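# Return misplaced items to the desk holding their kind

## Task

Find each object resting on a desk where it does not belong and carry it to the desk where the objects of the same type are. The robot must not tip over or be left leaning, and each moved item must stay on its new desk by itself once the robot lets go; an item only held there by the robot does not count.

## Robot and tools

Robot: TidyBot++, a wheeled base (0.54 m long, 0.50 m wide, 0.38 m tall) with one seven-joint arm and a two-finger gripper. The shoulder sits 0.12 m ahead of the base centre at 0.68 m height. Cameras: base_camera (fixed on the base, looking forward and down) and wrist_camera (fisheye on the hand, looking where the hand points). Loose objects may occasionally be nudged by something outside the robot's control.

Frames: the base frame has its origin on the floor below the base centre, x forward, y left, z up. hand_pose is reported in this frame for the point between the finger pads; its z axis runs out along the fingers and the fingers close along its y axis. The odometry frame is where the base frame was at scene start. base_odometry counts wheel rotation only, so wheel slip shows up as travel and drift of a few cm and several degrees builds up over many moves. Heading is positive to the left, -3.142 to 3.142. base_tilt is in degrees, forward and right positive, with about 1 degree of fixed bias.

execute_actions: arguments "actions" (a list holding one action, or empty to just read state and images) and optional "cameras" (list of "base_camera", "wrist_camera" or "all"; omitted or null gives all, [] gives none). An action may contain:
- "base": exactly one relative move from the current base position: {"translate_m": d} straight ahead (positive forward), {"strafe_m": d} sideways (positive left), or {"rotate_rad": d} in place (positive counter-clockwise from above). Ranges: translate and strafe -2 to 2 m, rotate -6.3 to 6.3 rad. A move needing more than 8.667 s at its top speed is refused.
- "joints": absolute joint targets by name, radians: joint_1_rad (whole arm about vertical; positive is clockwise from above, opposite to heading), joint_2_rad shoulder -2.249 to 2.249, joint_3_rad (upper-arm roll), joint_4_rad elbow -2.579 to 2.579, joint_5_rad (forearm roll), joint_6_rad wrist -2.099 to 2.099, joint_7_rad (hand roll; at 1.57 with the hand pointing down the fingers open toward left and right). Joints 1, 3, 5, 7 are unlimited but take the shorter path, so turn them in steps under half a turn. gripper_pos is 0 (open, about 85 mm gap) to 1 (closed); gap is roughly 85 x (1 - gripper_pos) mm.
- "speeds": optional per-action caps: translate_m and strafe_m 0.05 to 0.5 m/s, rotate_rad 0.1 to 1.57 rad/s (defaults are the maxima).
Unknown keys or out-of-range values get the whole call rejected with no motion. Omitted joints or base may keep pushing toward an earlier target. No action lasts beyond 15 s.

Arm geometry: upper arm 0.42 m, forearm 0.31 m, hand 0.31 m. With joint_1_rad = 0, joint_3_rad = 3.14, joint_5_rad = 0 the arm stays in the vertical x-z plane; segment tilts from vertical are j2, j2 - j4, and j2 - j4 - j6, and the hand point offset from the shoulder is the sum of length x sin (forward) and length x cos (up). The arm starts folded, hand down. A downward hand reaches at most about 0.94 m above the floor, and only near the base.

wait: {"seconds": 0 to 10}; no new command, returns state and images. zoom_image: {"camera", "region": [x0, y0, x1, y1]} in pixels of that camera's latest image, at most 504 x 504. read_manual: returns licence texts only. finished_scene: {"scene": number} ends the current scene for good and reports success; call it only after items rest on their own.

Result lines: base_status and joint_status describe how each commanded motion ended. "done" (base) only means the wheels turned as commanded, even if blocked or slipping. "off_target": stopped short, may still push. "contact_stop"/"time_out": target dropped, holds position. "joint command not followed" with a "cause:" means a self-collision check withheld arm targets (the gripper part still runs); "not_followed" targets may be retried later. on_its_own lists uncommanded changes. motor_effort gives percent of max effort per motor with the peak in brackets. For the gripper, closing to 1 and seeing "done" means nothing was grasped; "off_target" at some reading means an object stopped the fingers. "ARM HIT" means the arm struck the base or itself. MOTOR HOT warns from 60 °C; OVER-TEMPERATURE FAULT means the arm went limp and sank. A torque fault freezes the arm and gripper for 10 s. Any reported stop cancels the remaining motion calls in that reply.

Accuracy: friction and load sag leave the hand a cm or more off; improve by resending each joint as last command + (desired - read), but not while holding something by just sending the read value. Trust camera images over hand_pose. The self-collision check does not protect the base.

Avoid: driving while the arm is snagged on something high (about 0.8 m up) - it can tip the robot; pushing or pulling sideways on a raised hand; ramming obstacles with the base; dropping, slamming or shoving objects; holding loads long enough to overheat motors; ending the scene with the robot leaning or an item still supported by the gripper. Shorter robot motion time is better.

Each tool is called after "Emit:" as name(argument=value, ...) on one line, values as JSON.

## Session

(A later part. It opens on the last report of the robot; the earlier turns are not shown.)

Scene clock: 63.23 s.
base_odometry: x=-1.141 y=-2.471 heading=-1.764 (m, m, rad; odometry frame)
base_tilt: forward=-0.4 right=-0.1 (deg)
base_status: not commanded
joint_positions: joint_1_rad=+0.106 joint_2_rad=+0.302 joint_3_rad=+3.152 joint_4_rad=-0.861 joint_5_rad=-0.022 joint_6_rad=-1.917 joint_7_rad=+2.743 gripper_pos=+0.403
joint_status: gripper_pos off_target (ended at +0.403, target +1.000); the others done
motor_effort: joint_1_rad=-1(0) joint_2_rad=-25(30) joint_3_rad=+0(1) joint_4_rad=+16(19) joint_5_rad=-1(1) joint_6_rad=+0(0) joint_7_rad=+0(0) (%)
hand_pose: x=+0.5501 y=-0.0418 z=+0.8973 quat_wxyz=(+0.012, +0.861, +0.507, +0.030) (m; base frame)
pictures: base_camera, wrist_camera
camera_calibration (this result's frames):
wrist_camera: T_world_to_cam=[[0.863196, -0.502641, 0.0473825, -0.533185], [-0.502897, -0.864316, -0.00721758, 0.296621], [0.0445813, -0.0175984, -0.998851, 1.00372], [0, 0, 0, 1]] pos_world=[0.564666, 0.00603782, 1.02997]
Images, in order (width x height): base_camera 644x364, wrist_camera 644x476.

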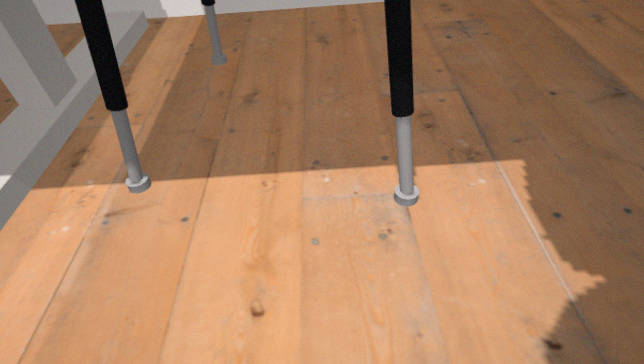

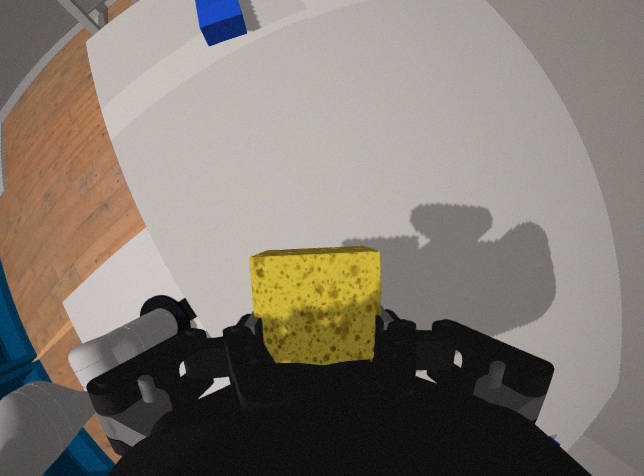

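Emit:
execute_actions(actions=[{"base": {"translate_m": -0.38}, "joints": {"joint_1_rad": 0.0, "joint_2_rad": 0.0, "joint_4_rad": -1.0, "joint_6_rad": -1.6, "joint_7_rad": 1.57}}], cameras=["wrist_camera"])

Emit:
execute_actions(actions=[{"base": {"rotate_rad": 1.57}, "speeds": {"rotate_rad": 1.2}}])

Scene clock: 65.87 s.
base_odometry: x=-1.067 y=-2.098 heading=-1.764 (m, m, rad; odometry frame)
base_tilt: forward=-0.5 right=+0.0 (deg)
base_status: done
joint_positions: joint_1_rad=+0.019 joint_2_rad=-0.008 joint_3_rad=+3.152 joint_4_rad=-0.986 joint_5_rad=-0.022 joint_6_rad=-1.638 joint_7_rad=+1.588 gripper_pos=+0.403
joint_status: all done
motor_effort: joint_1_rad=-1(2) joint_2_rad=-15(30) joint_3_rad=+0(2) joint_4_rad=+17(18) joint_5_rad=-1(2) joint_6_rad=+4(5) joint_7_rad=+0(0) (%)
hand_pose: x=+0.5326 y=-0.0039 z=+1.0091 quat_wxyz=(-0.004, +0.966, -0.002, +0.260) (m; base frame)
pictures: wrist_camera
camera_calibration (this result's frames):
wrist_camera: T_world_to_cam=[[-0.0186583, -0.999602, -0.0211505, 0.0325813], [-0.88077, 0.0264443, -0.472805, 0.995879], [0.473176, 0.00980701, -0.880913, 0.769617], [0, 0, 0, 1]] pos_world=[0.513584, -0.00131464, 1.14951]
Images, in order (width x height): wrist_camera 644x476.

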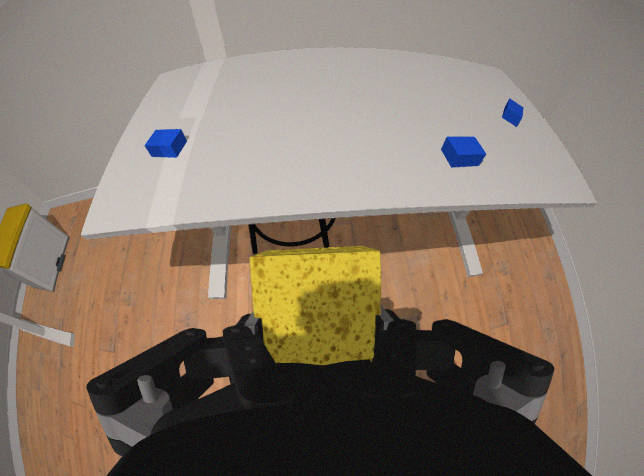

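Scene clock: 68.27 s.
base_odometry: x=-1.067 y=-2.098 heading=-0.195 (m, m, rad; odometry frame)
base_tilt: forward=-0.4 right=-0.1 (deg)
base_status: done
joint_positions: joint_1_rad=+0.012 joint_2_rad=-0.004 joint_3_rad=+3.149 joint_4_rad=-0.986 joint_5_rad=-0.022 joint_6_rad=-1.634 joint_7_rad=+1.588 gripper_pos=+0.403
joint_status: not commanded
motor_effort: joint_1_rad=-1(2) joint_2_rad=-15(17) joint_3_rad=+0(3) joint_4_rad=+18(17) joint_5_rad=-1(2) joint_6_rad=+4(4) joint_7_rad=+0(0) (%)
hand_pose: x=+0.5350 y=+0.0001 z=+1.0080 quat_wxyz=(-0.006, +0.966, +0.002, +0.260) (m; base frame)
pictures: base_camera, wrist_camera
camera_calibration (this result's frames):
wrist_camera: T_world_to_cam=[[-0.00888315, -0.999738, -0.0210814, 0.0313442], [-0.881071, 0.0177954, -0.472648, 0.99735], [0.4729, 0.0143756, -0.880999, 0.767718], [0, 0, 0, 1]] pos_world=[0.515961, 0.00255137, 1.14842]
Images, in order (width x height): base_camera 644x364, wrist_camera 644x476.

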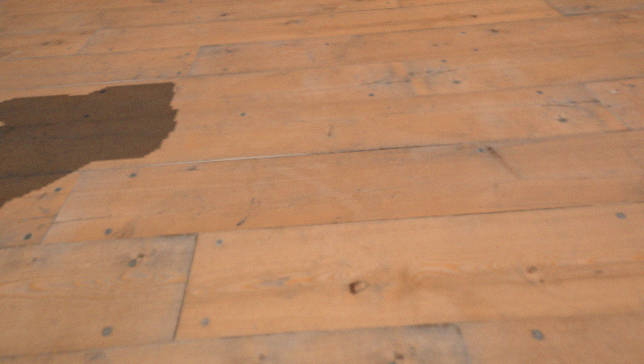

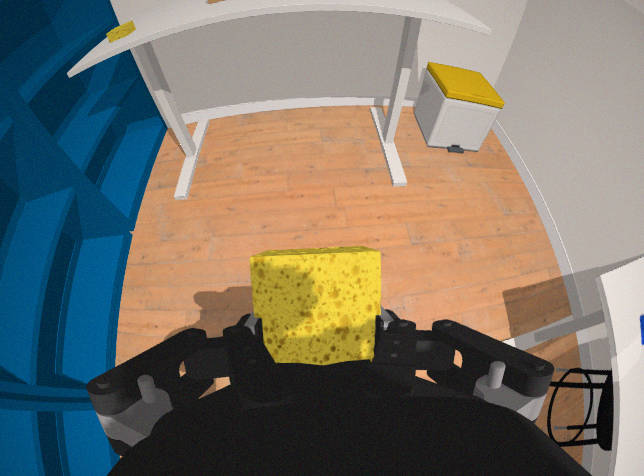

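Emit:
execute_actions(actions=[{"base": {"translate_m": 0.62}, "joints": {"joint_2_rad": 0.0, "joint_4_rad": -0.72, "joint_6_rad": -1.62}}])

Scene clock: 72.33 s.
base_odometry: x=-0.459 y=-2.217 heading=-0.194 (m, m, rad; odometry frame)
base_tilt: forward=-0.5 right=+0.0 (deg)
base_status: done
joint_positions: joint_1_rad=+0.012 joint_2_rad=+0.003 joint_3_rad=+3.149 joint_4_rad=-0.730 joint_5_rad=-0.022 joint_6_rad=-1.634 joint_7_rad=+1.588 gripper_pos=+0.403
joint_status: all done
motor_effort: joint_1_rad=+0(1) joint_2_rad=-14(17) joint_3_rad=+0(1) joint_4_rad=+16(18) joint_5_rad=-1(1) joint_6_rad=+6(5) joint_7_rad=+0(0) (%)
hand_pose: x=+0.5483 y=-0.0001 z=+1.1139 quat_wxyz=(-0.003, +0.926, +0.004, +0.378) (m; base frame)
pictures: base_camera, wrist_camera
camera_calibration (this result's frames):
wrist_camera: T_world_to_cam=[[-0.00400399, -0.999832, -0.0178876, 0.0272279], [-0.7373, 0.015036, -0.675399, 1.20618], [0.675554, 0.0104843, -0.737236, 0.583455], [0, 0, 0, 1]] pos_world=[0.495267, 0.00297023, 1.24528]
Images, in order (width x height): base_camera 644x364, wrist_camera 644x476.

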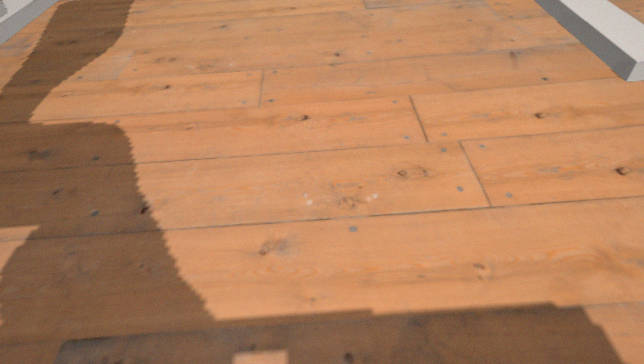

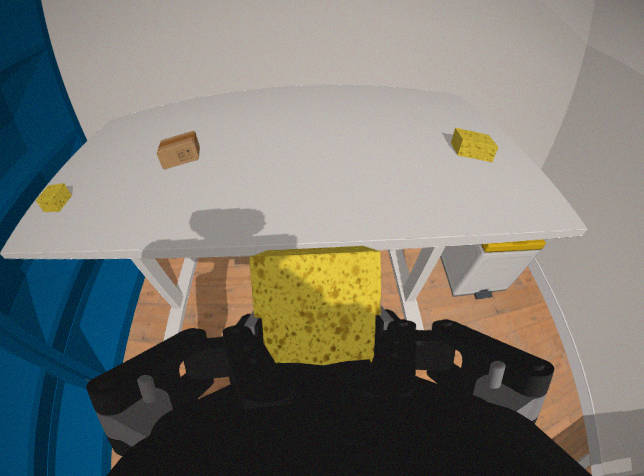

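Emit:
execute_actions(actions=[{"base": {"translate_m": 0.39}, "speeds": {"translate_m": 0.3}}])

Scene clock: 75.93 s.
base_odometry: x=-0.076 y=-2.291 heading=-0.193 (m, m, rad; odometry frame)
base_tilt: forward=-0.5 right=+0.0 (deg)
base_status: done
joint_positions: joint_1_rad=+0.012 joint_2_rad=+0.004 joint_3_rad=+3.149 joint_4_rad=-0.730 joint_5_rad=-0.022 joint_6_rad=-1.634 joint_7_rad=+1.588 gripper_pos=+0.403
joint_status: not commanded
motor_effort: joint_1_rad=+0(1) joint_2_rad=-14(17) joint_3_rad=-1(0) joint_4_rad=+15(17) joint_5_rad=-1(1) joint_6_rad=+6(6) joint_7_rad=+0(0) (%)
hand_pose: x=+0.5486 y=-0.0001 z=+1.1136 quat_wxyz=(-0.003, +0.926, +0.004, +0.378) (m; base frame)
pictures: base_camera, wrist_camera
camera_calibration (this result's frames):
wrist_camera: T_world_to_cam=[[-0.00401396, -0.999832, -0.0178907, 0.0272302], [-0.737674, 0.0150396, -0.674989, 1.20599], [0.675145, 0.0104882, -0.737611, 0.583715], [0, 0, 0, 1]] pos_world=[0.495644, 0.00296596, 1.24507]
Images, in order (width x height): base_camera 644x364, wrist_camera 644x476.

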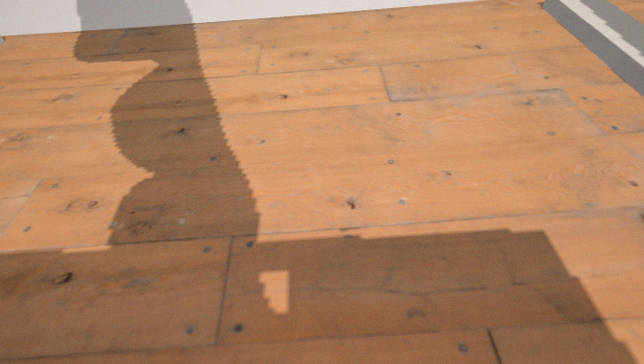

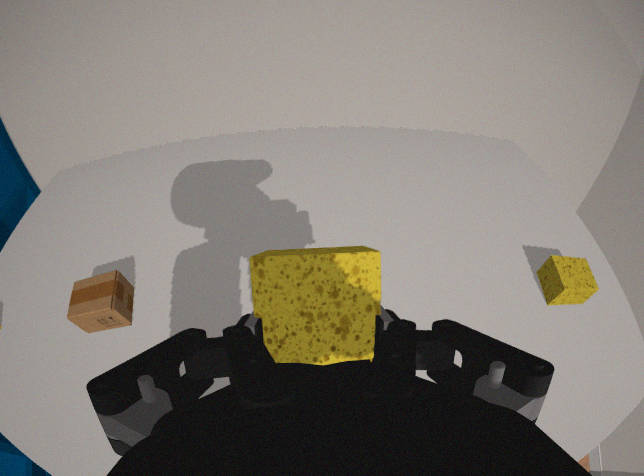

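Emit:
execute_actions(actions=[{"joints": {"joint_2_rad": 0.222, "joint_4_rad": -0.612, "joint_6_rad": -2.01}}])

Scene clock: 77.80 s.
base_odometry: x=-0.076 y=-2.291 heading=-0.193 (m, m, rad; odometry frame)
base_tilt: forward=-0.5 right=+0.0 (deg)
base_status: not commanded
joint_positions: joint_1_rad=+0.012 joint_2_rad=+0.218 joint_3_rad=+3.149 joint_4_rad=-0.618 joint_5_rad=-0.022 joint_6_rad=-1.974 joint_7_rad=+1.588 gripper_pos=+0.403
joint_status: all done
motor_effort: joint_1_rad=-1(0) joint_2_rad=-21(24) joint_3_rad=-1(1) joint_4_rad=+14(16) joint_5_rad=-1(0) joint_6_rad=+3(6) joint_7_rad=+0(0) (%)
hand_pose: x=+0.5445 y=+0.0000 z=+1.0091 quat_wxyz=(-0.005, +0.986, +0.005, +0.165) (m; base frame)
pictures: base_camera, wrist_camera
camera_calibration (this result's frames):
wrist_camera: T_world_to_cam=[[-0.0068127, -0.99983, -0.0171313, 0.0262345], [-0.955719, 0.0115505, -0.294055, 0.866746], [0.294203, 0.0143694, -0.955635, 0.936852], [0, 0, 0, 1]] pos_world=[0.55292, 0.0027567, 1.15061]
Images, in order (width x height): base_camera 644x364, wrist_camera 644x476.

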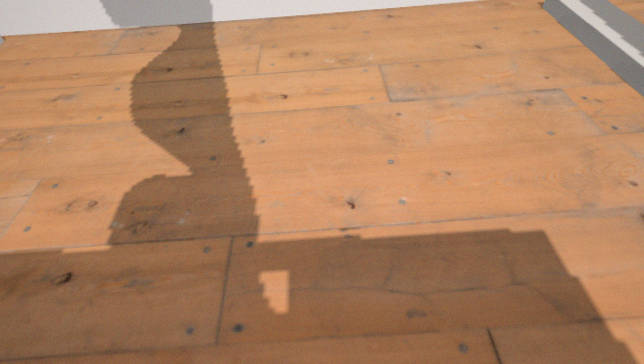

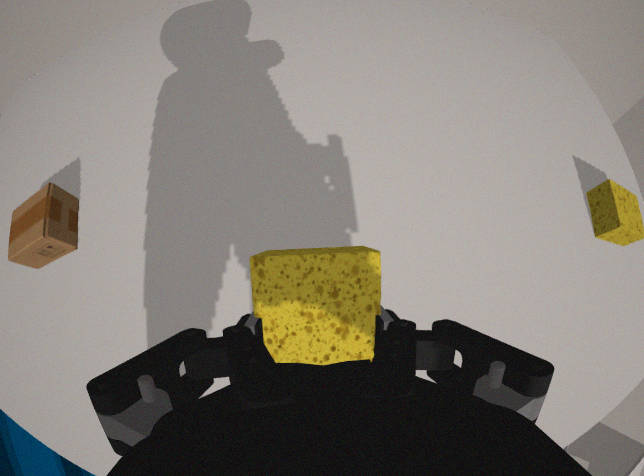

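Emit:
zoom_image(camera="wrist_camera", region=[0, 140, 160, 290])

Region (0, 140, 160, 290) of wrist_camera's 644x476 image, scaled by 3.150; it fills the top 472 rows of this view, and the rest is white.

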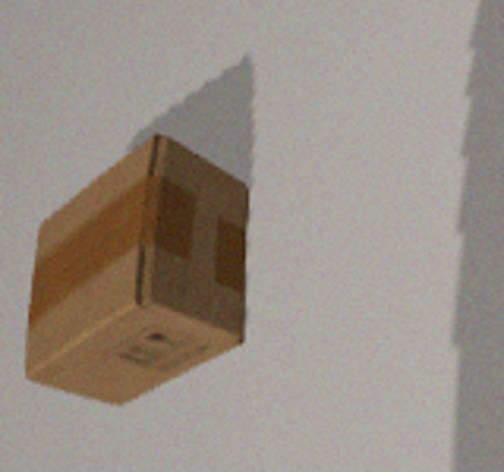

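Emit:
execute_actions(actions=[{"joints": {"joint_2_rad": 0.168, "joint_4_rad": -0.742, "joint_6_rad": -1.864}}])

Scene clock: 81.67 s.
base_odometry: x=-0.076 y=-2.291 heading=-0.193 (m, m, rad; odometry frame)
base_tilt: forward=-0.4 right=+0.0 (deg)
base_status: not commanded
joint_positions: joint_1_rad=+0.012 joint_2_rad=+0.162 joint_3_rad=+3.149 joint_4_rad=-0.714 joint_5_rad=-0.022 joint_6_rad=-1.897 joint_7_rad=+1.588 gripper_pos=+0.403
joint_status: all done
motor_effort: joint_1_rad=+0(1) joint_2_rad=-17(21) joint_3_rad=-1(1) joint_4_rad=+13(15) joint_5_rad=-1(1) joint_6_rad=+2(2) joint_7_rad=+0(0) (%)
hand_pose: x=+0.5407 y=+0.0001 z=+1.0079 quat_wxyz=(-0.006, +0.983, +0.004, +0.183) (m; base frame)
pictures: base_camera, wrist_camera
camera_calibration (this result's frames):
wrist_camera: T_world_to_cam=[[-0.00743869, -0.999807, -0.0181836, 0.0276796], [-0.944197, 0.0130108, -0.329124, 0.891847], [0.329297, 0.0147207, -0.944111, 0.906255], [0, 0, 0, 1]] pos_world=[0.543857, 0.00273, 1.14964]
Images, in order (width x height): base_camera 644x364, wrist_camera 644x476.

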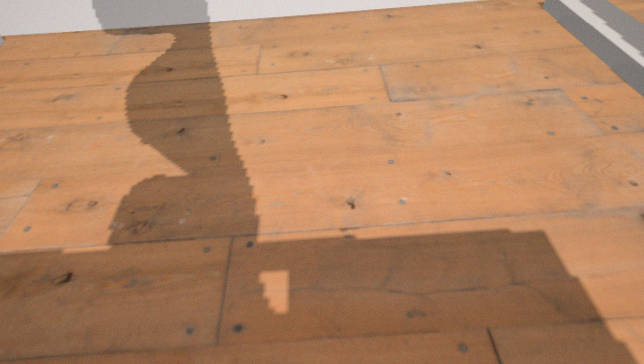

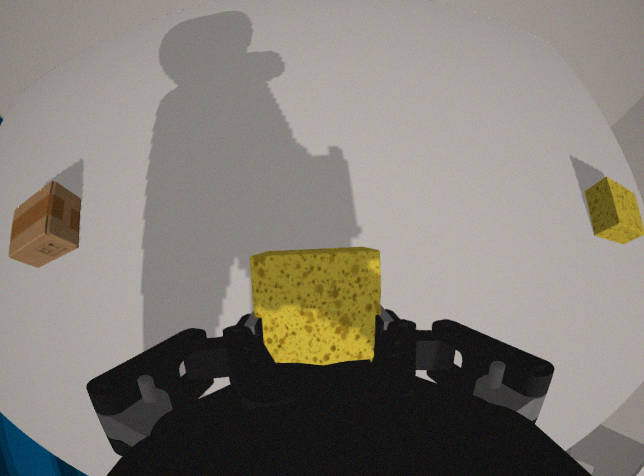

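Emit:
execute_actions(actions=[{"joints": {"joint_2_rad": 0.208}}])

Scene clock: 82.80 s.
base_odometry: x=-0.076 y=-2.291 heading=-0.193 (m, m, rad; odometry frame)
base_tilt: forward=-0.5 right=+0.0 (deg)
base_status: not commanded
joint_positions: joint_1_rad=+0.012 joint_2_rad=+0.168 joint_3_rad=+3.149 joint_4_rad=-0.714 joint_5_rad=-0.022 joint_6_rad=-1.896 joint_7_rad=+1.588 gripper_pos=+0.403
joint_status: joint_2_rad off_target (ended at +0.168, target +0.208)
motor_effort: joint_1_rad=-1(0) joint_2_rad=-13(17) joint_3_rad=-1(1) joint_4_rad=+10(12) joint_5_rad=-1(1) joint_6_rad=+2(3) joint_7_rad=+0(0) (%)
hand_pose: x=+0.5427 y=+0.0001 z=+1.0056 quat_wxyz=(-0.006, +0.983, +0.004, +0.181) (m; base frame)
pictures: base_camera, wrist_camera
camera_calibration (this result's frames):
wrist_camera: T_world_to_cam=[[-0.00753922, -0.999806, -0.018209, 0.0277093], [-0.945788, 0.0130423, -0.324522, 0.889278], [0.324696, 0.0147753, -0.945703, 0.907497], [0, 0, 0, 1]] pos_world=[0.546616, 0.00269719, 1.14732]
Images, in order (width x height): base_camera 644x364, wrist_camera 644x476.

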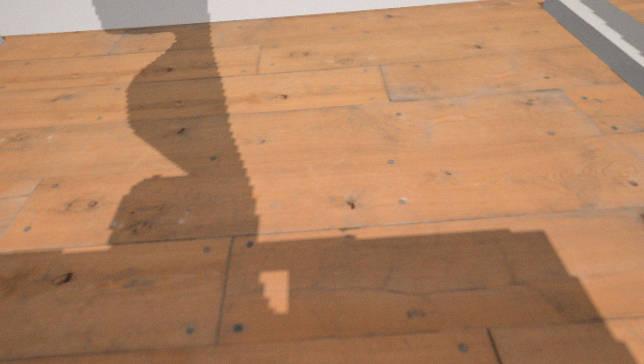

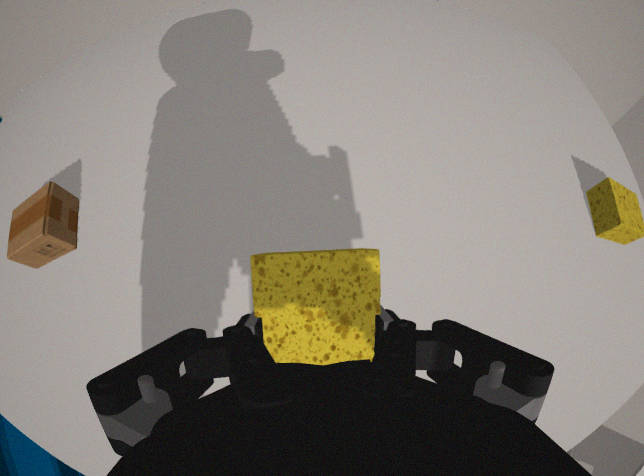

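Emit:
execute_actions(actions=[{"joints": {"joint_2_rad": 0.168, "joint_4_rad": -0.72, "gripper_pos": 0.0}}])

Scene clock: 84.23 s.
base_odometry: x=-0.076 y=-2.291 heading=-0.193 (m, m, rad; odometry frame)
base_tilt: forward=-0.4 right=+0.0 (deg)
base_status: not commanded
joint_positions: joint_1_rad=+0.012 joint_2_rad=+0.162 joint_3_rad=+3.149 joint_4_rad=-0.714 joint_5_rad=-0.022 joint_6_rad=-1.896 joint_7_rad=+1.588 gripper_pos=+0.000
joint_status: all done
motor_effort: joint_1_rad=+0(0) joint_2_rad=-19(19) joint_3_rad=-1(1) joint_4_rad=+15(15) joint_5_rad=-1(1) joint_6_rad=+2(4) joint_7_rad=+0(0) (%)
hand_pose: x=+0.5408 y=+0.0001 z=+1.0080 quat_wxyz=(-0.006, +0.983, +0.004, +0.184) (m; base frame)
pictures: base_camera, wrist_camera
camera_calibration (this result's frames):
wrist_camera: T_world_to_cam=[[-0.00744026, -0.999807, -0.018189, 0.0276863], [-0.943999, 0.0130229, -0.329692, 0.892443], [0.329866, 0.0147174, -0.943913, 0.905742], [0, 0, 0, 1]] pos_world=[0.543898, 0.00272859, 1.14968]
Images, in order (width x height): base_camera 644x364, wrist_camera 644x476.

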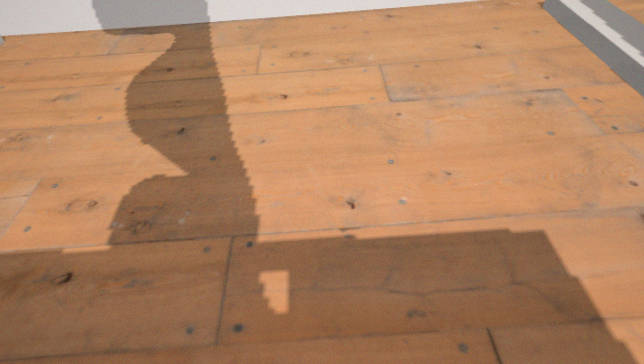

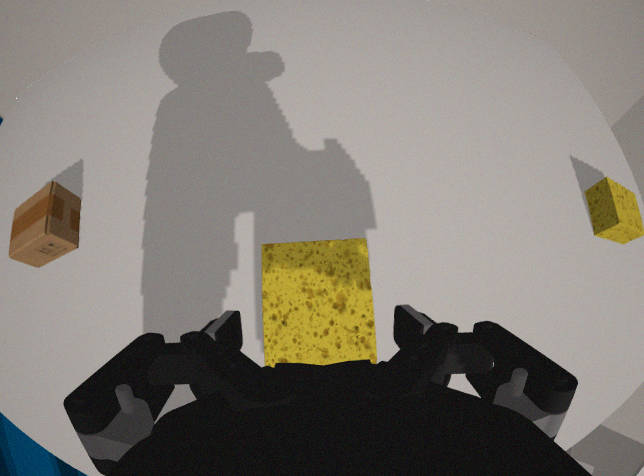

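Emit:
execute_actions(actions=[{"joints": {"joint_2_rad": 0.16, "joint_4_rad": -0.49, "joint_6_rad": -2.03}}])

Scene clock: 88.30 s.
base_odometry: x=-0.076 y=-2.291 heading=-0.193 (m, m, rad; odometry frame)
base_tilt: forward=-0.4 right=+0.0 (deg)
base_status: not commanded
joint_positions: joint_1_rad=+0.012 joint_2_rad=+0.160 joint_3_rad=+3.149 joint_4_rad=-0.503 joint_5_rad=-0.022 joint_6_rad=-1.995 joint_7_rad=+1.588 gripper_pos=+0.000
joint_status: all done
motor_effort: joint_1_rad=+0(1) joint_2_rad=-17(20) joint_3_rad=+0(0) joint_4_rad=+13(15) joint_5_rad=-1(1) joint_6_rad=+4(4) joint_7_rad=+0(0) (%)
hand_pose: x=+0.5245 y=+0.0002 z=+1.0696 quat_wxyz=(-0.004, +0.971, +0.006, +0.240) (m; base frame)
pictures: base_camera, wrist_camera
camera_calibration (this result's frames):
wrist_camera: T_world_to_cam=[[-0.00391128, -0.999877, -0.0151558, 0.0237231], [-0.899856, 0.0101298, -0.43607, 0.988], [0.43617, 0.0119324, -0.899785, 0.866274], [0, 0, 0, 1]] pos_world=[0.511308, 0.0033752, 1.21066]
Images, in order (width x height): base_camera 644x364, wrist_camera 644x476.

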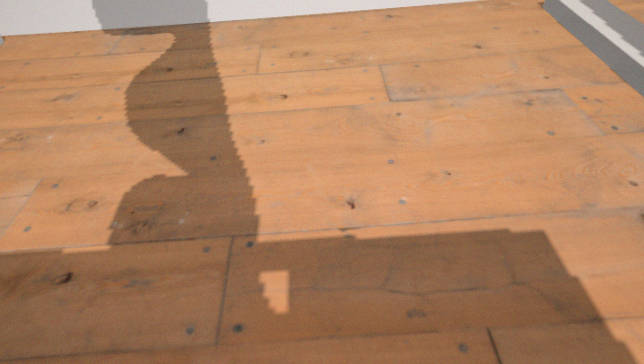

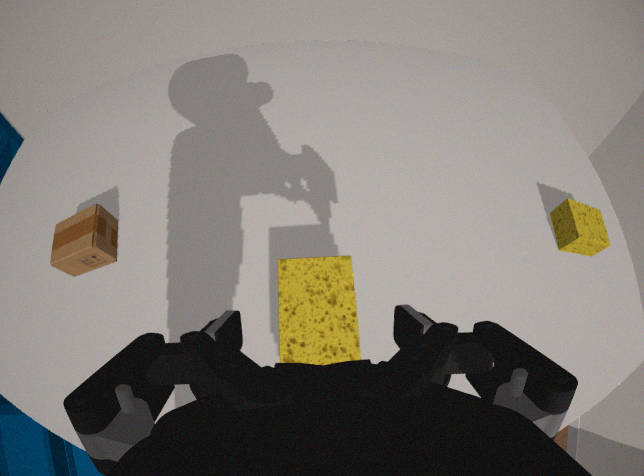

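Emit:
execute_actions(actions=[{"base": {"strafe_m": 0.285}, "joints": {"joint_7_rad": 0.34}}])

Scene clock: 90.67 s.
base_odometry: x=-0.021 y=-2.012 heading=-0.193 (m, m, rad; odometry frame)
base_tilt: forward=-0.5 right=-0.1 (deg)
base_status: done
joint_positions: joint_1_rad=+0.007 joint_2_rad=+0.160 joint_3_rad=+3.148 joint_4_rad=-0.503 joint_5_rad=-0.021 joint_6_rad=-1.995 joint_7_rad=+0.349 gripper_pos=+0.000
joint_status: all done
motor_effort: joint_1_rad=-1(1) joint_2_rad=-17(18) joint_3_rad=+0(2) joint_4_rad=+14(13) joint_5_rad=-1(0) joint_6_rad=+3(4) joint_7_rad=+0(0) (%)
hand_pose: x=+0.5245 y=+0.0024 z=+1.0696 quat_wxyz=(-0.143, +0.795, -0.557, +0.193) (m; base frame)
pictures: base_camera, wrist_camera
camera_calibration (this result's frames):
wrist_camera: T_world_to_cam=[[-0.835612, -0.320274, -0.446293, 0.921616], [-0.304211, 0.94629, -0.109501, 0.324012], [0.457393, 0.0442664, -0.888162, 0.842616], [0, 0, 0, 1]] pos_world=[0.483275, -0.0487392, 1.19517]
Images, in order (width x height): base_camera 644x364, wrist_camera 644x476.

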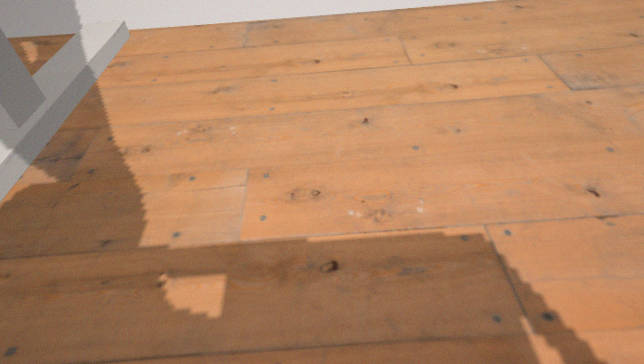

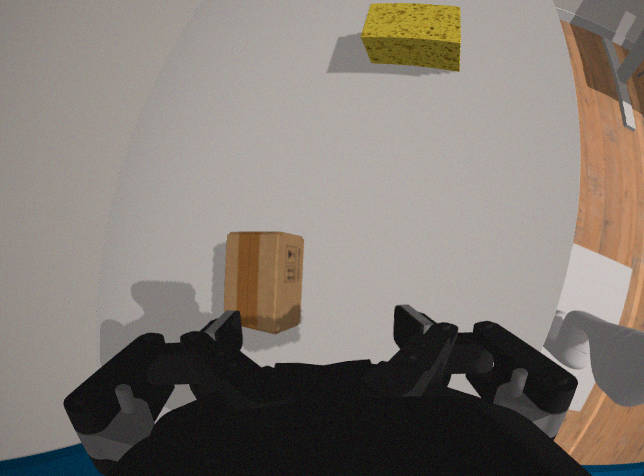

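Emit:
zoom_image(camera="wrist_camera", region=[190, 210, 350, 350])

Region (190, 210, 350, 350) of wrist_camera's 644x476 image, scaled by 3.150; it fills the top 441 rows of this view, and the rest is white.

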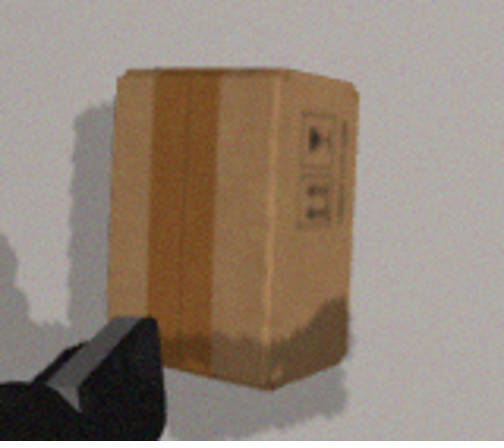

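Emit:
execute_actions(actions=[{"base": {"translate_m": 0.058}, "joints": {"joint_1_rad": -0.045}, "speeds": {"translate_m": 0.15}}])

Scene clock: 94.33 s.
base_odometry: x=+0.036 y=-2.022 heading=-0.193 (m, m, rad; odometry frame)
base_tilt: forward=-0.4 right=+0.0 (deg)
base_status: done
joint_positions: joint_1_rad=-0.032 joint_2_rad=+0.165 joint_3_rad=+3.148 joint_4_rad=-0.502 joint_5_rad=-0.021 joint_6_rad=-1.995 joint_7_rad=+0.349 gripper_pos=+0.000
joint_status: all done
motor_effort: joint_1_rad=+0(1) joint_2_rad=-18(21) joint_3_rad=+0(0) joint_4_rad=+13(14) joint_5_rad=-1(1) joint_6_rad=+3(4) joint_7_rad=+0(0) (%)
hand_pose: x=+0.5258 y=+0.0181 z=+1.0677 quat_wxyz=(-0.145, +0.806, -0.542, +0.188) (m; base frame)
pictures: base_camera, wrist_camera
camera_calibration (this result's frames):
wrist_camera: T_world_to_cam=[[-0.824842, -0.352447, -0.44206, 0.917259], [-0.341155, 0.93379, -0.107933, 0.327268], [0.450832, 0.0617834, -0.890468, 0.845264], [0, 0, 0, 1]] pos_world=[0.487171, -0.0345376, 1.19349]
Images, in order (width x height): base_camera 644x364, wrist_camera 644x476.

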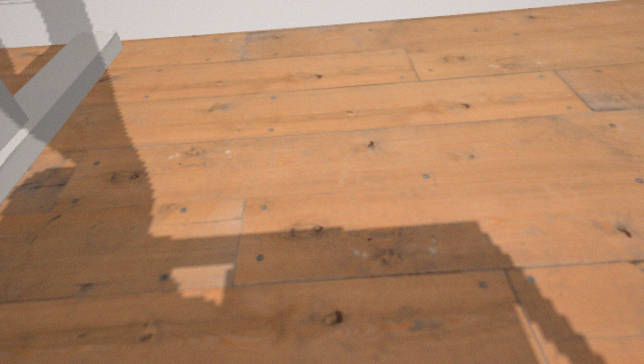

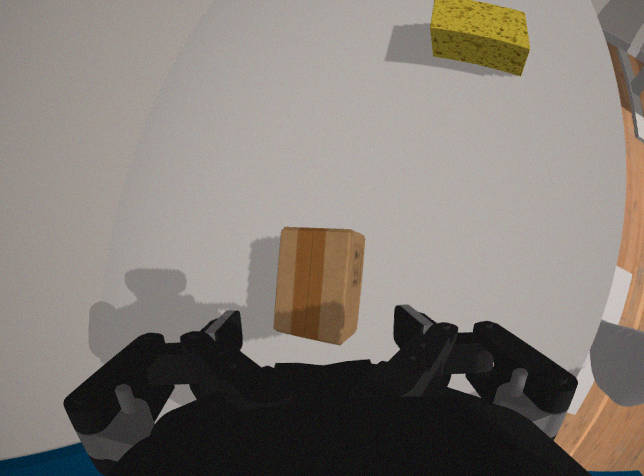

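Emit:
zoom_image(camera="wrist_camera", region=[240, 210, 400, 350])

Region (240, 210, 400, 350) of wrist_camera's 644x476 image, scaled by 3.150; it fills the top 441 rows of this view, and the rest is white.

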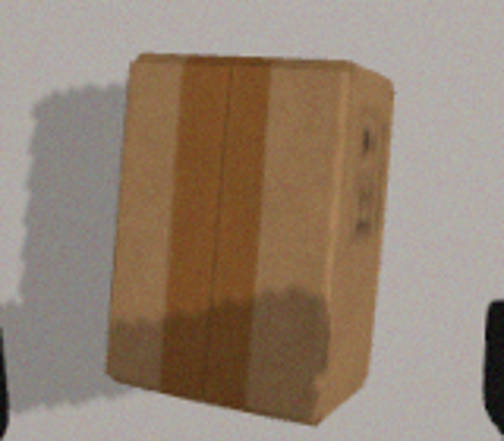

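Emit:
execute_actions(actions=[{"joints": {"joint_2_rad": 0.228, "joint_4_rad": -0.565, "joint_7_rad": 0.272}}])

Scene clock: 96.80 s.
base_odometry: x=+0.036 y=-2.022 heading=-0.193 (m, m, rad; odometry frame)
base_tilt: forward=-0.5 right=-0.1 (deg)
base_status: not commanded
joint_positions: joint_1_rad=-0.032 joint_2_rad=+0.229 joint_3_rad=+3.148 joint_4_rad=-0.554 joint_5_rad=-0.021 joint_6_rad=-1.995 joint_7_rad=+0.302 gripper_pos=+0.000
joint_status: all done
motor_effort: joint_1_rad=-1(1) joint_2_rad=-21(23) joint_3_rad=-1(0) joint_4_rad=+14(16) joint_5_rad=+0(1) joint_6_rad=+3(4) joint_7_rad=+0(0) (%)
hand_pose: x=+0.5466 y=+0.0188 z=+1.0233 quat_wxyz=(-0.115, +0.803, -0.568, +0.139) (m; base frame)
pictures: base_camera, wrist_camera
camera_calibration (this result's frames):
wrist_camera: T_world_to_cam=[[-0.885572, -0.309373, -0.346483, 0.84963], [-0.310194, 0.949102, -0.0546258, 0.257206], [0.345747, 0.0591019, -0.936464, 0.900882], [0, 0, 0, 1]] pos_world=[0.520715, -0.0345061, 1.15208]
Images, in order (width x height): base_camera 644x364, wrist_camera 644x476.

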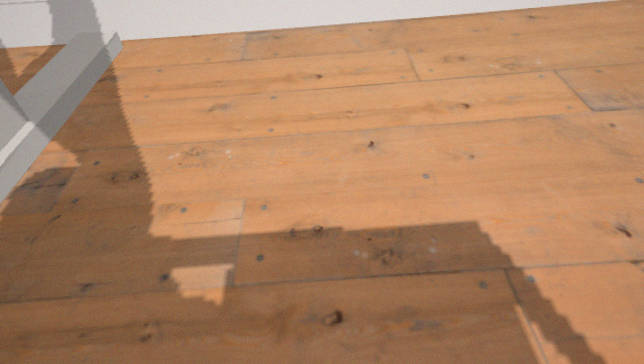

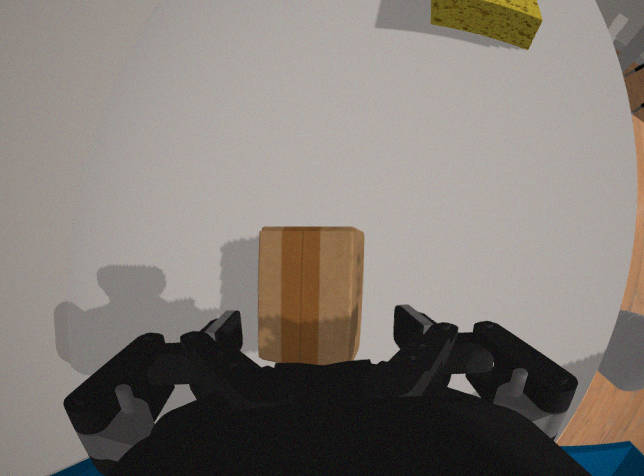

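Emit:
execute_actions(actions=[{"joints": {"joint_2_rad": 0.281, "joint_4_rad": -0.583}}])

Scene clock: 98.80 s.
base_odometry: x=+0.036 y=-2.022 heading=-0.193 (m, m, rad; odometry frame)
base_tilt: forward=-0.4 right=+0.0 (deg)
base_status: not commanded
joint_positions: joint_1_rad=-0.032 joint_2_rad=+0.277 joint_3_rad=+3.148 joint_4_rad=-0.569 joint_5_rad=-0.021 joint_6_rad=-1.995 joint_7_rad=+0.302 gripper_pos=+0.000
joint_status: all done
motor_effort: joint_1_rad=+0(0) joint_2_rad=-23(24) joint_3_rad=-1(0) joint_4_rad=+14(15) joint_5_rad=-1(1) joint_6_rad=+2(3) joint_7_rad=+0(0) (%)
hand_pose: x=+0.5611 y=+0.0193 z=+0.9976 quat_wxyz=(-0.097, +0.807, -0.571, +0.114) (m; base frame)
pictures: base_camera, wrist_camera
camera_calibration (this result's frames):
wrist_camera: T_world_to_cam=[[-0.905559, -0.309958, -0.289636, 0.808183], [-0.313044, 0.949023, -0.0368654, 0.243732], [0.286298, 0.0572851, -0.956427, 0.925038], [0, 0, 0, 1]] pos_world=[0.54332, -0.0337955, 1.1278]
Images, in order (width x height): base_camera 644x364, wrist_camera 644x476.

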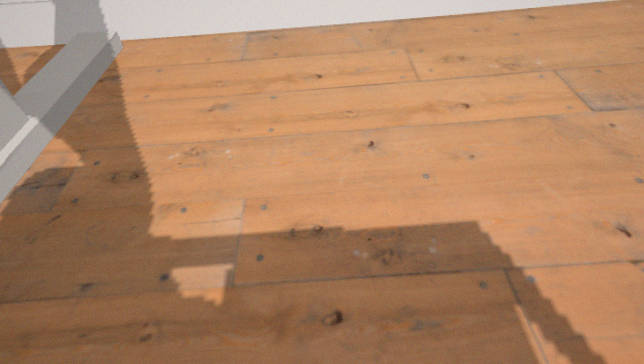

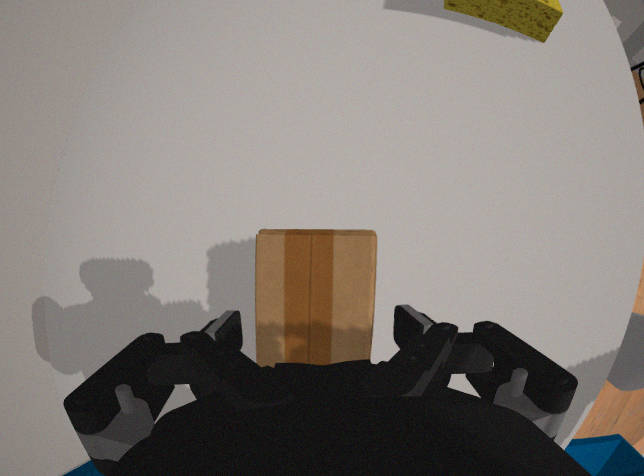

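Emit:
execute_actions(actions=[])

Scene clock: 100.17 s.
base_odometry: x=+0.036 y=-2.022 heading=-0.193 (m, m, rad; odometry frame)
base_tilt: forward=-0.4 right=-0.1 (deg)
base_status: not commanded
joint_positions: joint_1_rad=-0.032 joint_2_rad=+0.277 joint_3_rad=+3.148 joint_4_rad=-0.569 joint_5_rad=-0.021 joint_6_rad=-1.995 joint_7_rad=+0.302 gripper_pos=+0.000
joint_status: all done
motor_effort: joint_1_rad=-1(0) joint_2_rad=-23(24) joint_3_rad=-1(0) joint_4_rad=+14(15) joint_5_rad=+0(1) joint_6_rad=+2(3) joint_7_rad=+0(0) (%)
hand_pose: x=+0.5611 y=+0.0193 z=+0.9976 quat_wxyz=(-0.097, +0.807, -0.571, +0.114) (m; base frame)
pictures: base_camera, wrist_camera
camera_calibration (this result's frames):
wrist_camera: T_world_to_cam=[[-0.905559, -0.309957, -0.289637, 0.808184], [-0.313043, 0.949023, -0.0368653, 0.243732], [0.286299, 0.0572851, -0.956426, 0.925038], [0, 0, 0, 1]] pos_world=[0.54332, -0.0337956, 1.1278]
Images, in order (width x height): base_camera 644x364, wrist_camera 644x476.

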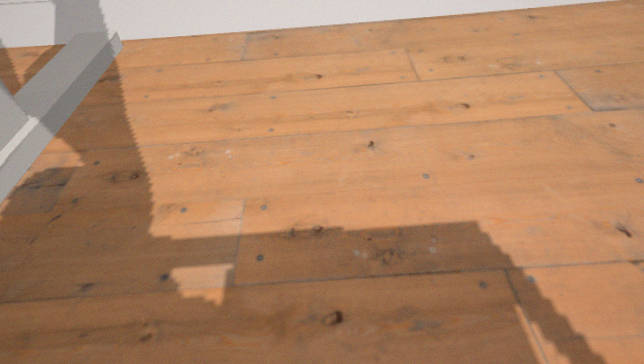

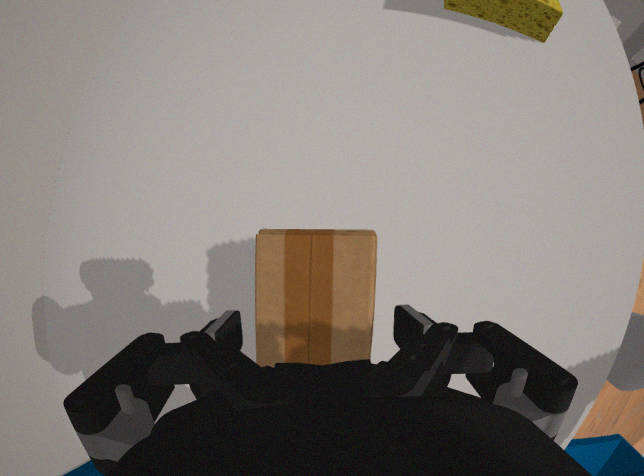

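Emit:
execute_actions(actions=[{"joints": {"joint_2_rad": 0.289, "gripper_pos": 1.0}}])

Scene clock: 101.83 s.
base_odometry: x=+0.036 y=-2.022 heading=-0.193 (m, m, rad; odometry frame)
base_tilt: forward=-0.4 right=-0.1 (deg)
base_status: not commanded
joint_positions: joint_1_rad=-0.032 joint_2_rad=+0.273 joint_3_rad=+3.148 joint_4_rad=-0.571 joint_5_rad=-0.021 joint_6_rad=-1.996 joint_7_rad=+0.302 gripper_pos=+0.331
joint_status: gripper_pos off_target (ended at +0.331, target +1.000); the others done
motor_effort: joint_1_rad=+0(0) joint_2_rad=-15(23) joint_3_rad=+0(0) joint_4_rad=+10(15) joint_5_rad=-1(1) joint_6_rad=+2(3) joint_7_rad=+0(0) (%)
hand_pose: x=+0.5597 y=+0.0192 z=+0.9987 quat_wxyz=(-0.097, +0.807, -0.571, +0.115) (m; base frame)
pictures: base_camera, wrist_camera
camera_calibration (this result's frames):
wrist_camera: T_world_to_cam=[[-0.905, -0.309941, -0.291395, 0.808697], [-0.312975, 0.949025, -0.0374021, 0.243884], [0.288134, 0.0573505, -0.955871, 0.92493], [0, 0, 0, 1]] pos_world=[0.541698, -0.0338486, 1.12889]
Images, in order (width x height): base_camera 644x364, wrist_camera 644x476.

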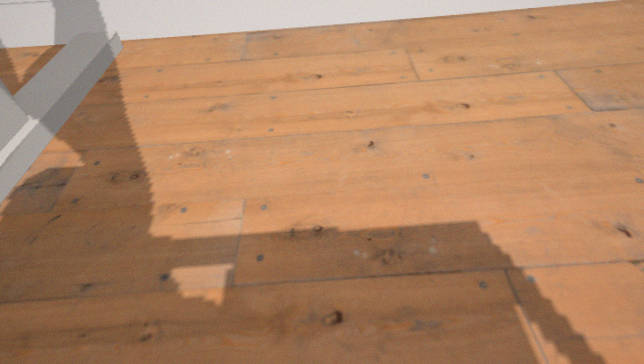

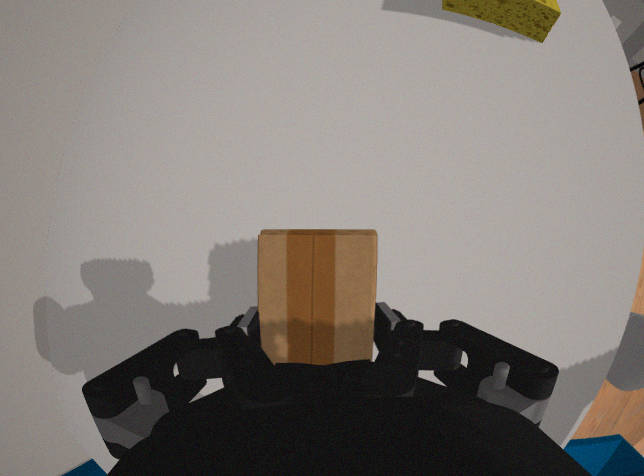

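Emit:
execute_actions(actions=[{"joints": {"joint_2_rad": 0.16, "joint_4_rad": -0.49, "joint_6_rad": -2.03}}])

Scene clock: 103.73 s.
base_odometry: x=+0.036 y=-2.022 heading=-0.193 (m, m, rad; odometry frame)
base_tilt: forward=-0.4 right=-0.1 (deg)
base_status: not commanded
joint_positions: joint_1_rad=-0.032 joint_2_rad=+0.158 joint_3_rad=+3.148 joint_4_rad=-0.502 joint_5_rad=-0.021 joint_6_rad=-1.997 joint_7_rad=+0.302 gripper_pos=+0.331
joint_status: all done
motor_effort: joint_1_rad=+0(0) joint_2_rad=-18(27) joint_3_rad=+0(1) joint_4_rad=+14(16) joint_5_rad=-1(1) joint_6_rad=+4(5) joint_7_rad=+0(0) (%)
hand_pose: x=+0.5229 y=+0.0180 z=+1.0701 quat_wxyz=(-0.151, +0.793, -0.560, +0.187) (m; base frame)
pictures: base_camera, wrist_camera
camera_calibration (this result's frames):
wrist_camera: T_world_to_cam=[[-0.836958, -0.308036, -0.452344, 0.932494], [-0.301571, 0.949329, -0.0884827, 0.284854], [0.456679, 0.0623578, -0.887443, 0.842391], [0, 0, 0, 1]] pos_world=[0.48166, -0.0357085, 1.19459]
Images, in order (width x height): base_camera 644x364, wrist_camera 644x476.

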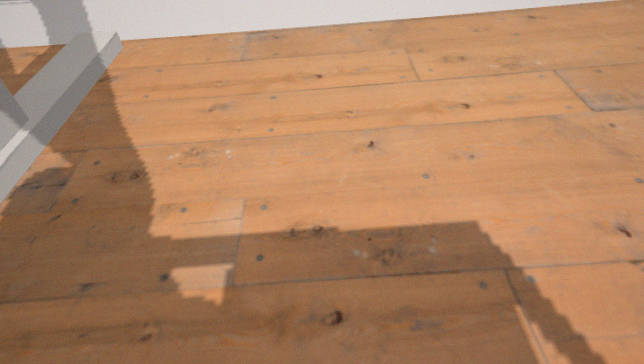

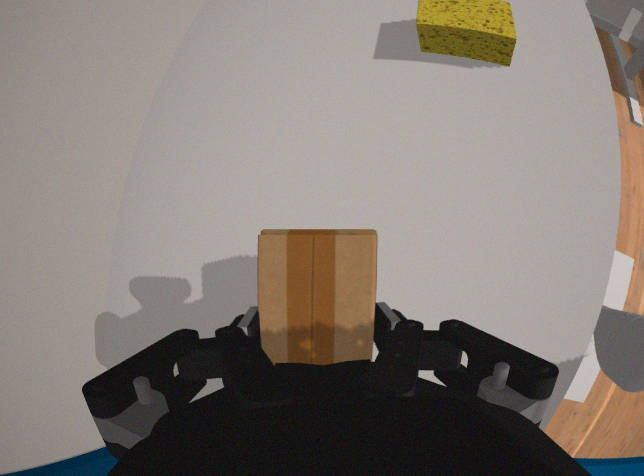

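Emit:
zoom_image(camera="wrist_camera", region=[500, 0, 644, 476])

Region (500, 0, 644, 476) of wrist_camera's 644x476 image, scaled by 1.059; it fills the left 152 columns of this view, and the rest is white.

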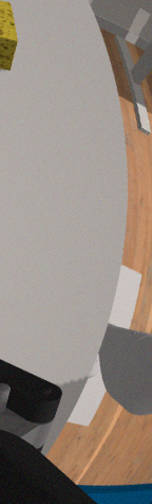

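Emit:
execute_actions(actions=[{"base": {"translate_m": -0.6}, "joints": {"joint_1_rad": 2.95, "joint_2_rad": 0.05, "joint_4_rad": -0.55}}])

Scene clock: 109.87 s.
base_odometry: x=-0.553 y=-1.907 heading=-0.193 (m, m, rad; odometry frame)
base_tilt: forward=-0.5 right=+0.0 (deg)
base_status: done
joint_positions: joint_1_rad=+2.933 joint_2_rad=+0.070 joint_3_rad=+3.148 joint_4_rad=-0.535 joint_5_rad=-0.021 joint_6_rad=-1.997 joint_7_rad=+0.302 gripper_pos=+0.331
joint_status: all done
motor_effort: joint_1_rad=+0(1) joint_2_rad=-14(22) joint_3_rad=+1(2) joint_4_rad=+13(14) joint_5_rad=-1(0) joint_6_rad=+4(4) joint_7_rad=+0(0) (%)
hand_pose: x=-0.2400 y=-0.0814 z=+1.0930 quat_wxyz=(+0.192, -0.484, -0.833, +0.185) (m; base frame)
pictures: base_camera, wrist_camera
camera_calibration (this result's frames):
wrist_camera: T_world_to_cam=[[0.744095, 0.44518, -0.498134, 0.764491], [0.459002, -0.882445, -0.102997, 0.200481], [-0.485428, -0.152005, -0.860961, 0.944866], [0, 0, 0, 1]] pos_world=[-0.20221, -0.0197985, 1.21496]
Images, in order (width x height): base_camera 644x364, wrist_camera 644x476.

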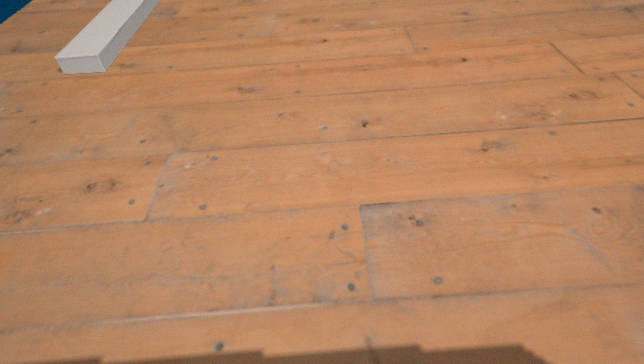

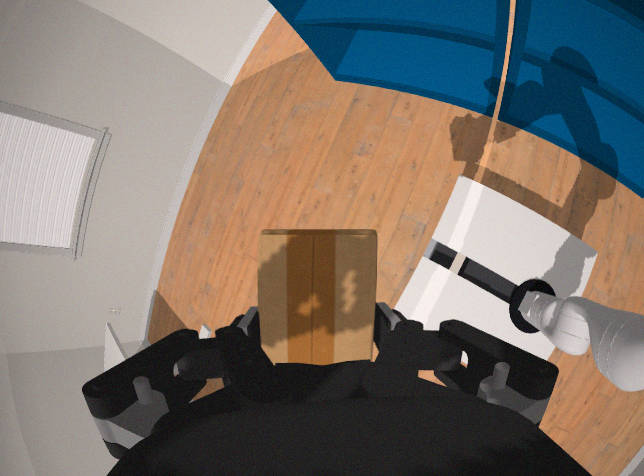

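Emit:
execute_actions(actions=[{"base": {"translate_m": -1.65}, "joints": {"joint_1_rad": -1.6}}], cameras=["wrist_camera"])

Scene clock: 116.57 s.
base_odometry: x=-2.173 y=-1.590 heading=-0.193 (m, m, rad; odometry frame)
base_tilt: forward=-0.5 right=+0.0 (deg)
base_status: done
joint_positions: joint_1_rad=+4.666 joint_2_rad=+0.055 joint_3_rad=+3.148 joint_4_rad=-0.538 joint_5_rad=-0.021 joint_6_rad=-1.999 joint_7_rad=+0.302 gripper_pos=+0.331
joint_status: all done
motor_effort: joint_1_rad=-1(1) joint_2_rad=-14(16) joint_3_rad=+0(1) joint_4_rad=+13(14) joint_5_rad=-1(0) joint_6_rad=+5(5) joint_7_rad=+0(0) (%)
hand_pose: x=+0.0973 y=+0.3608 z=+1.0970 quat_wxyz=(+0.270, -0.947, -0.170, -0.028) (m; base frame)
pictures: wrist_camera
camera_calibration (this result's frames):
wrist_camera: T_world_to_cam=[[0.318251, -0.801775, -0.505839, 0.818422], [-0.945303, -0.308665, -0.105494, 0.36863], [-0.0715521, 0.511744, -0.856153, 0.894182], [0, 0, 0, 1]] pos_world=[0.151984, 0.312381, 1.21843]
Images, in order (width x height): wrist_camera 644x476.

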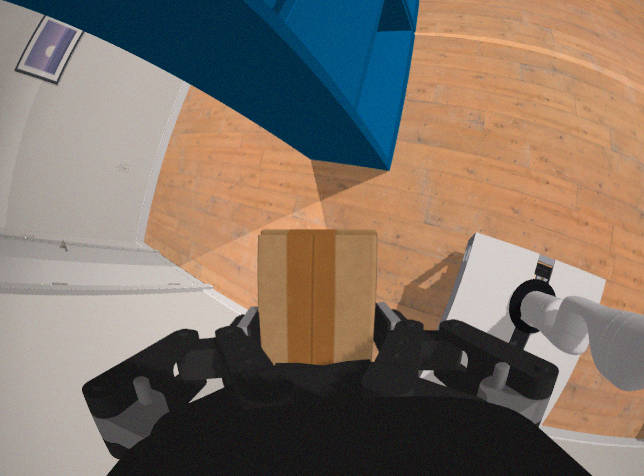

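Emit:
execute_actions(actions=[{"base": {"strafe_m": 1.9}}])

Scene clock: 123.27 s.
base_odometry: x=-1.809 y=+0.275 heading=-0.193 (m, m, rad; odometry frame)
base_tilt: forward=-0.5 right=+0.0 (deg)
base_status: done
joint_positions: joint_1_rad=+4.667 joint_2_rad=+0.056 joint_3_rad=+3.148 joint_4_rad=-0.541 joint_5_rad=-0.021 joint_6_rad=-2.001 joint_7_rad=+0.302 gripper_pos=+0.331
joint_status: not commanded
motor_effort: joint_1_rad=+0(0) joint_2_rad=-13(17) joint_3_rad=+0(0) joint_4_rad=+14(14) joint_5_rad=-1(1) joint_6_rad=+5(5) joint_7_rad=+0(0) (%)
hand_pose: x=+0.0973 y=+0.3609 z=+1.0956 quat_wxyz=(+0.267, -0.948, -0.170, -0.027) (m; base frame)
pictures: base_camera, wrist_camera
camera_calibration (this result's frames):
wrist_camera: T_world_to_cam=[[0.31826, -0.80414, -0.502065, 0.814545], [-0.945318, -0.309036, -0.104267, 0.36736], [-0.0713113, 0.507795, -0.858521, 0.896925], [0, 0, 0, 1]] pos_world=[0.151996, 0.313081, 1.21729]
Images, in order (width x height): base_camera 644x364, wrist_camera 644x476.

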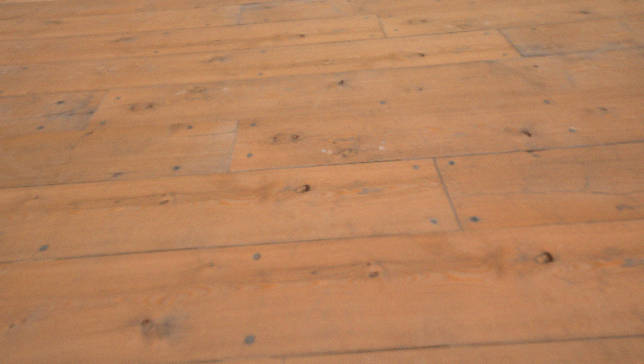

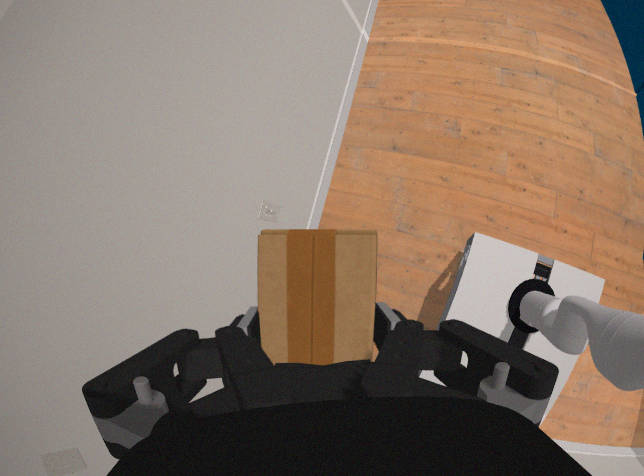

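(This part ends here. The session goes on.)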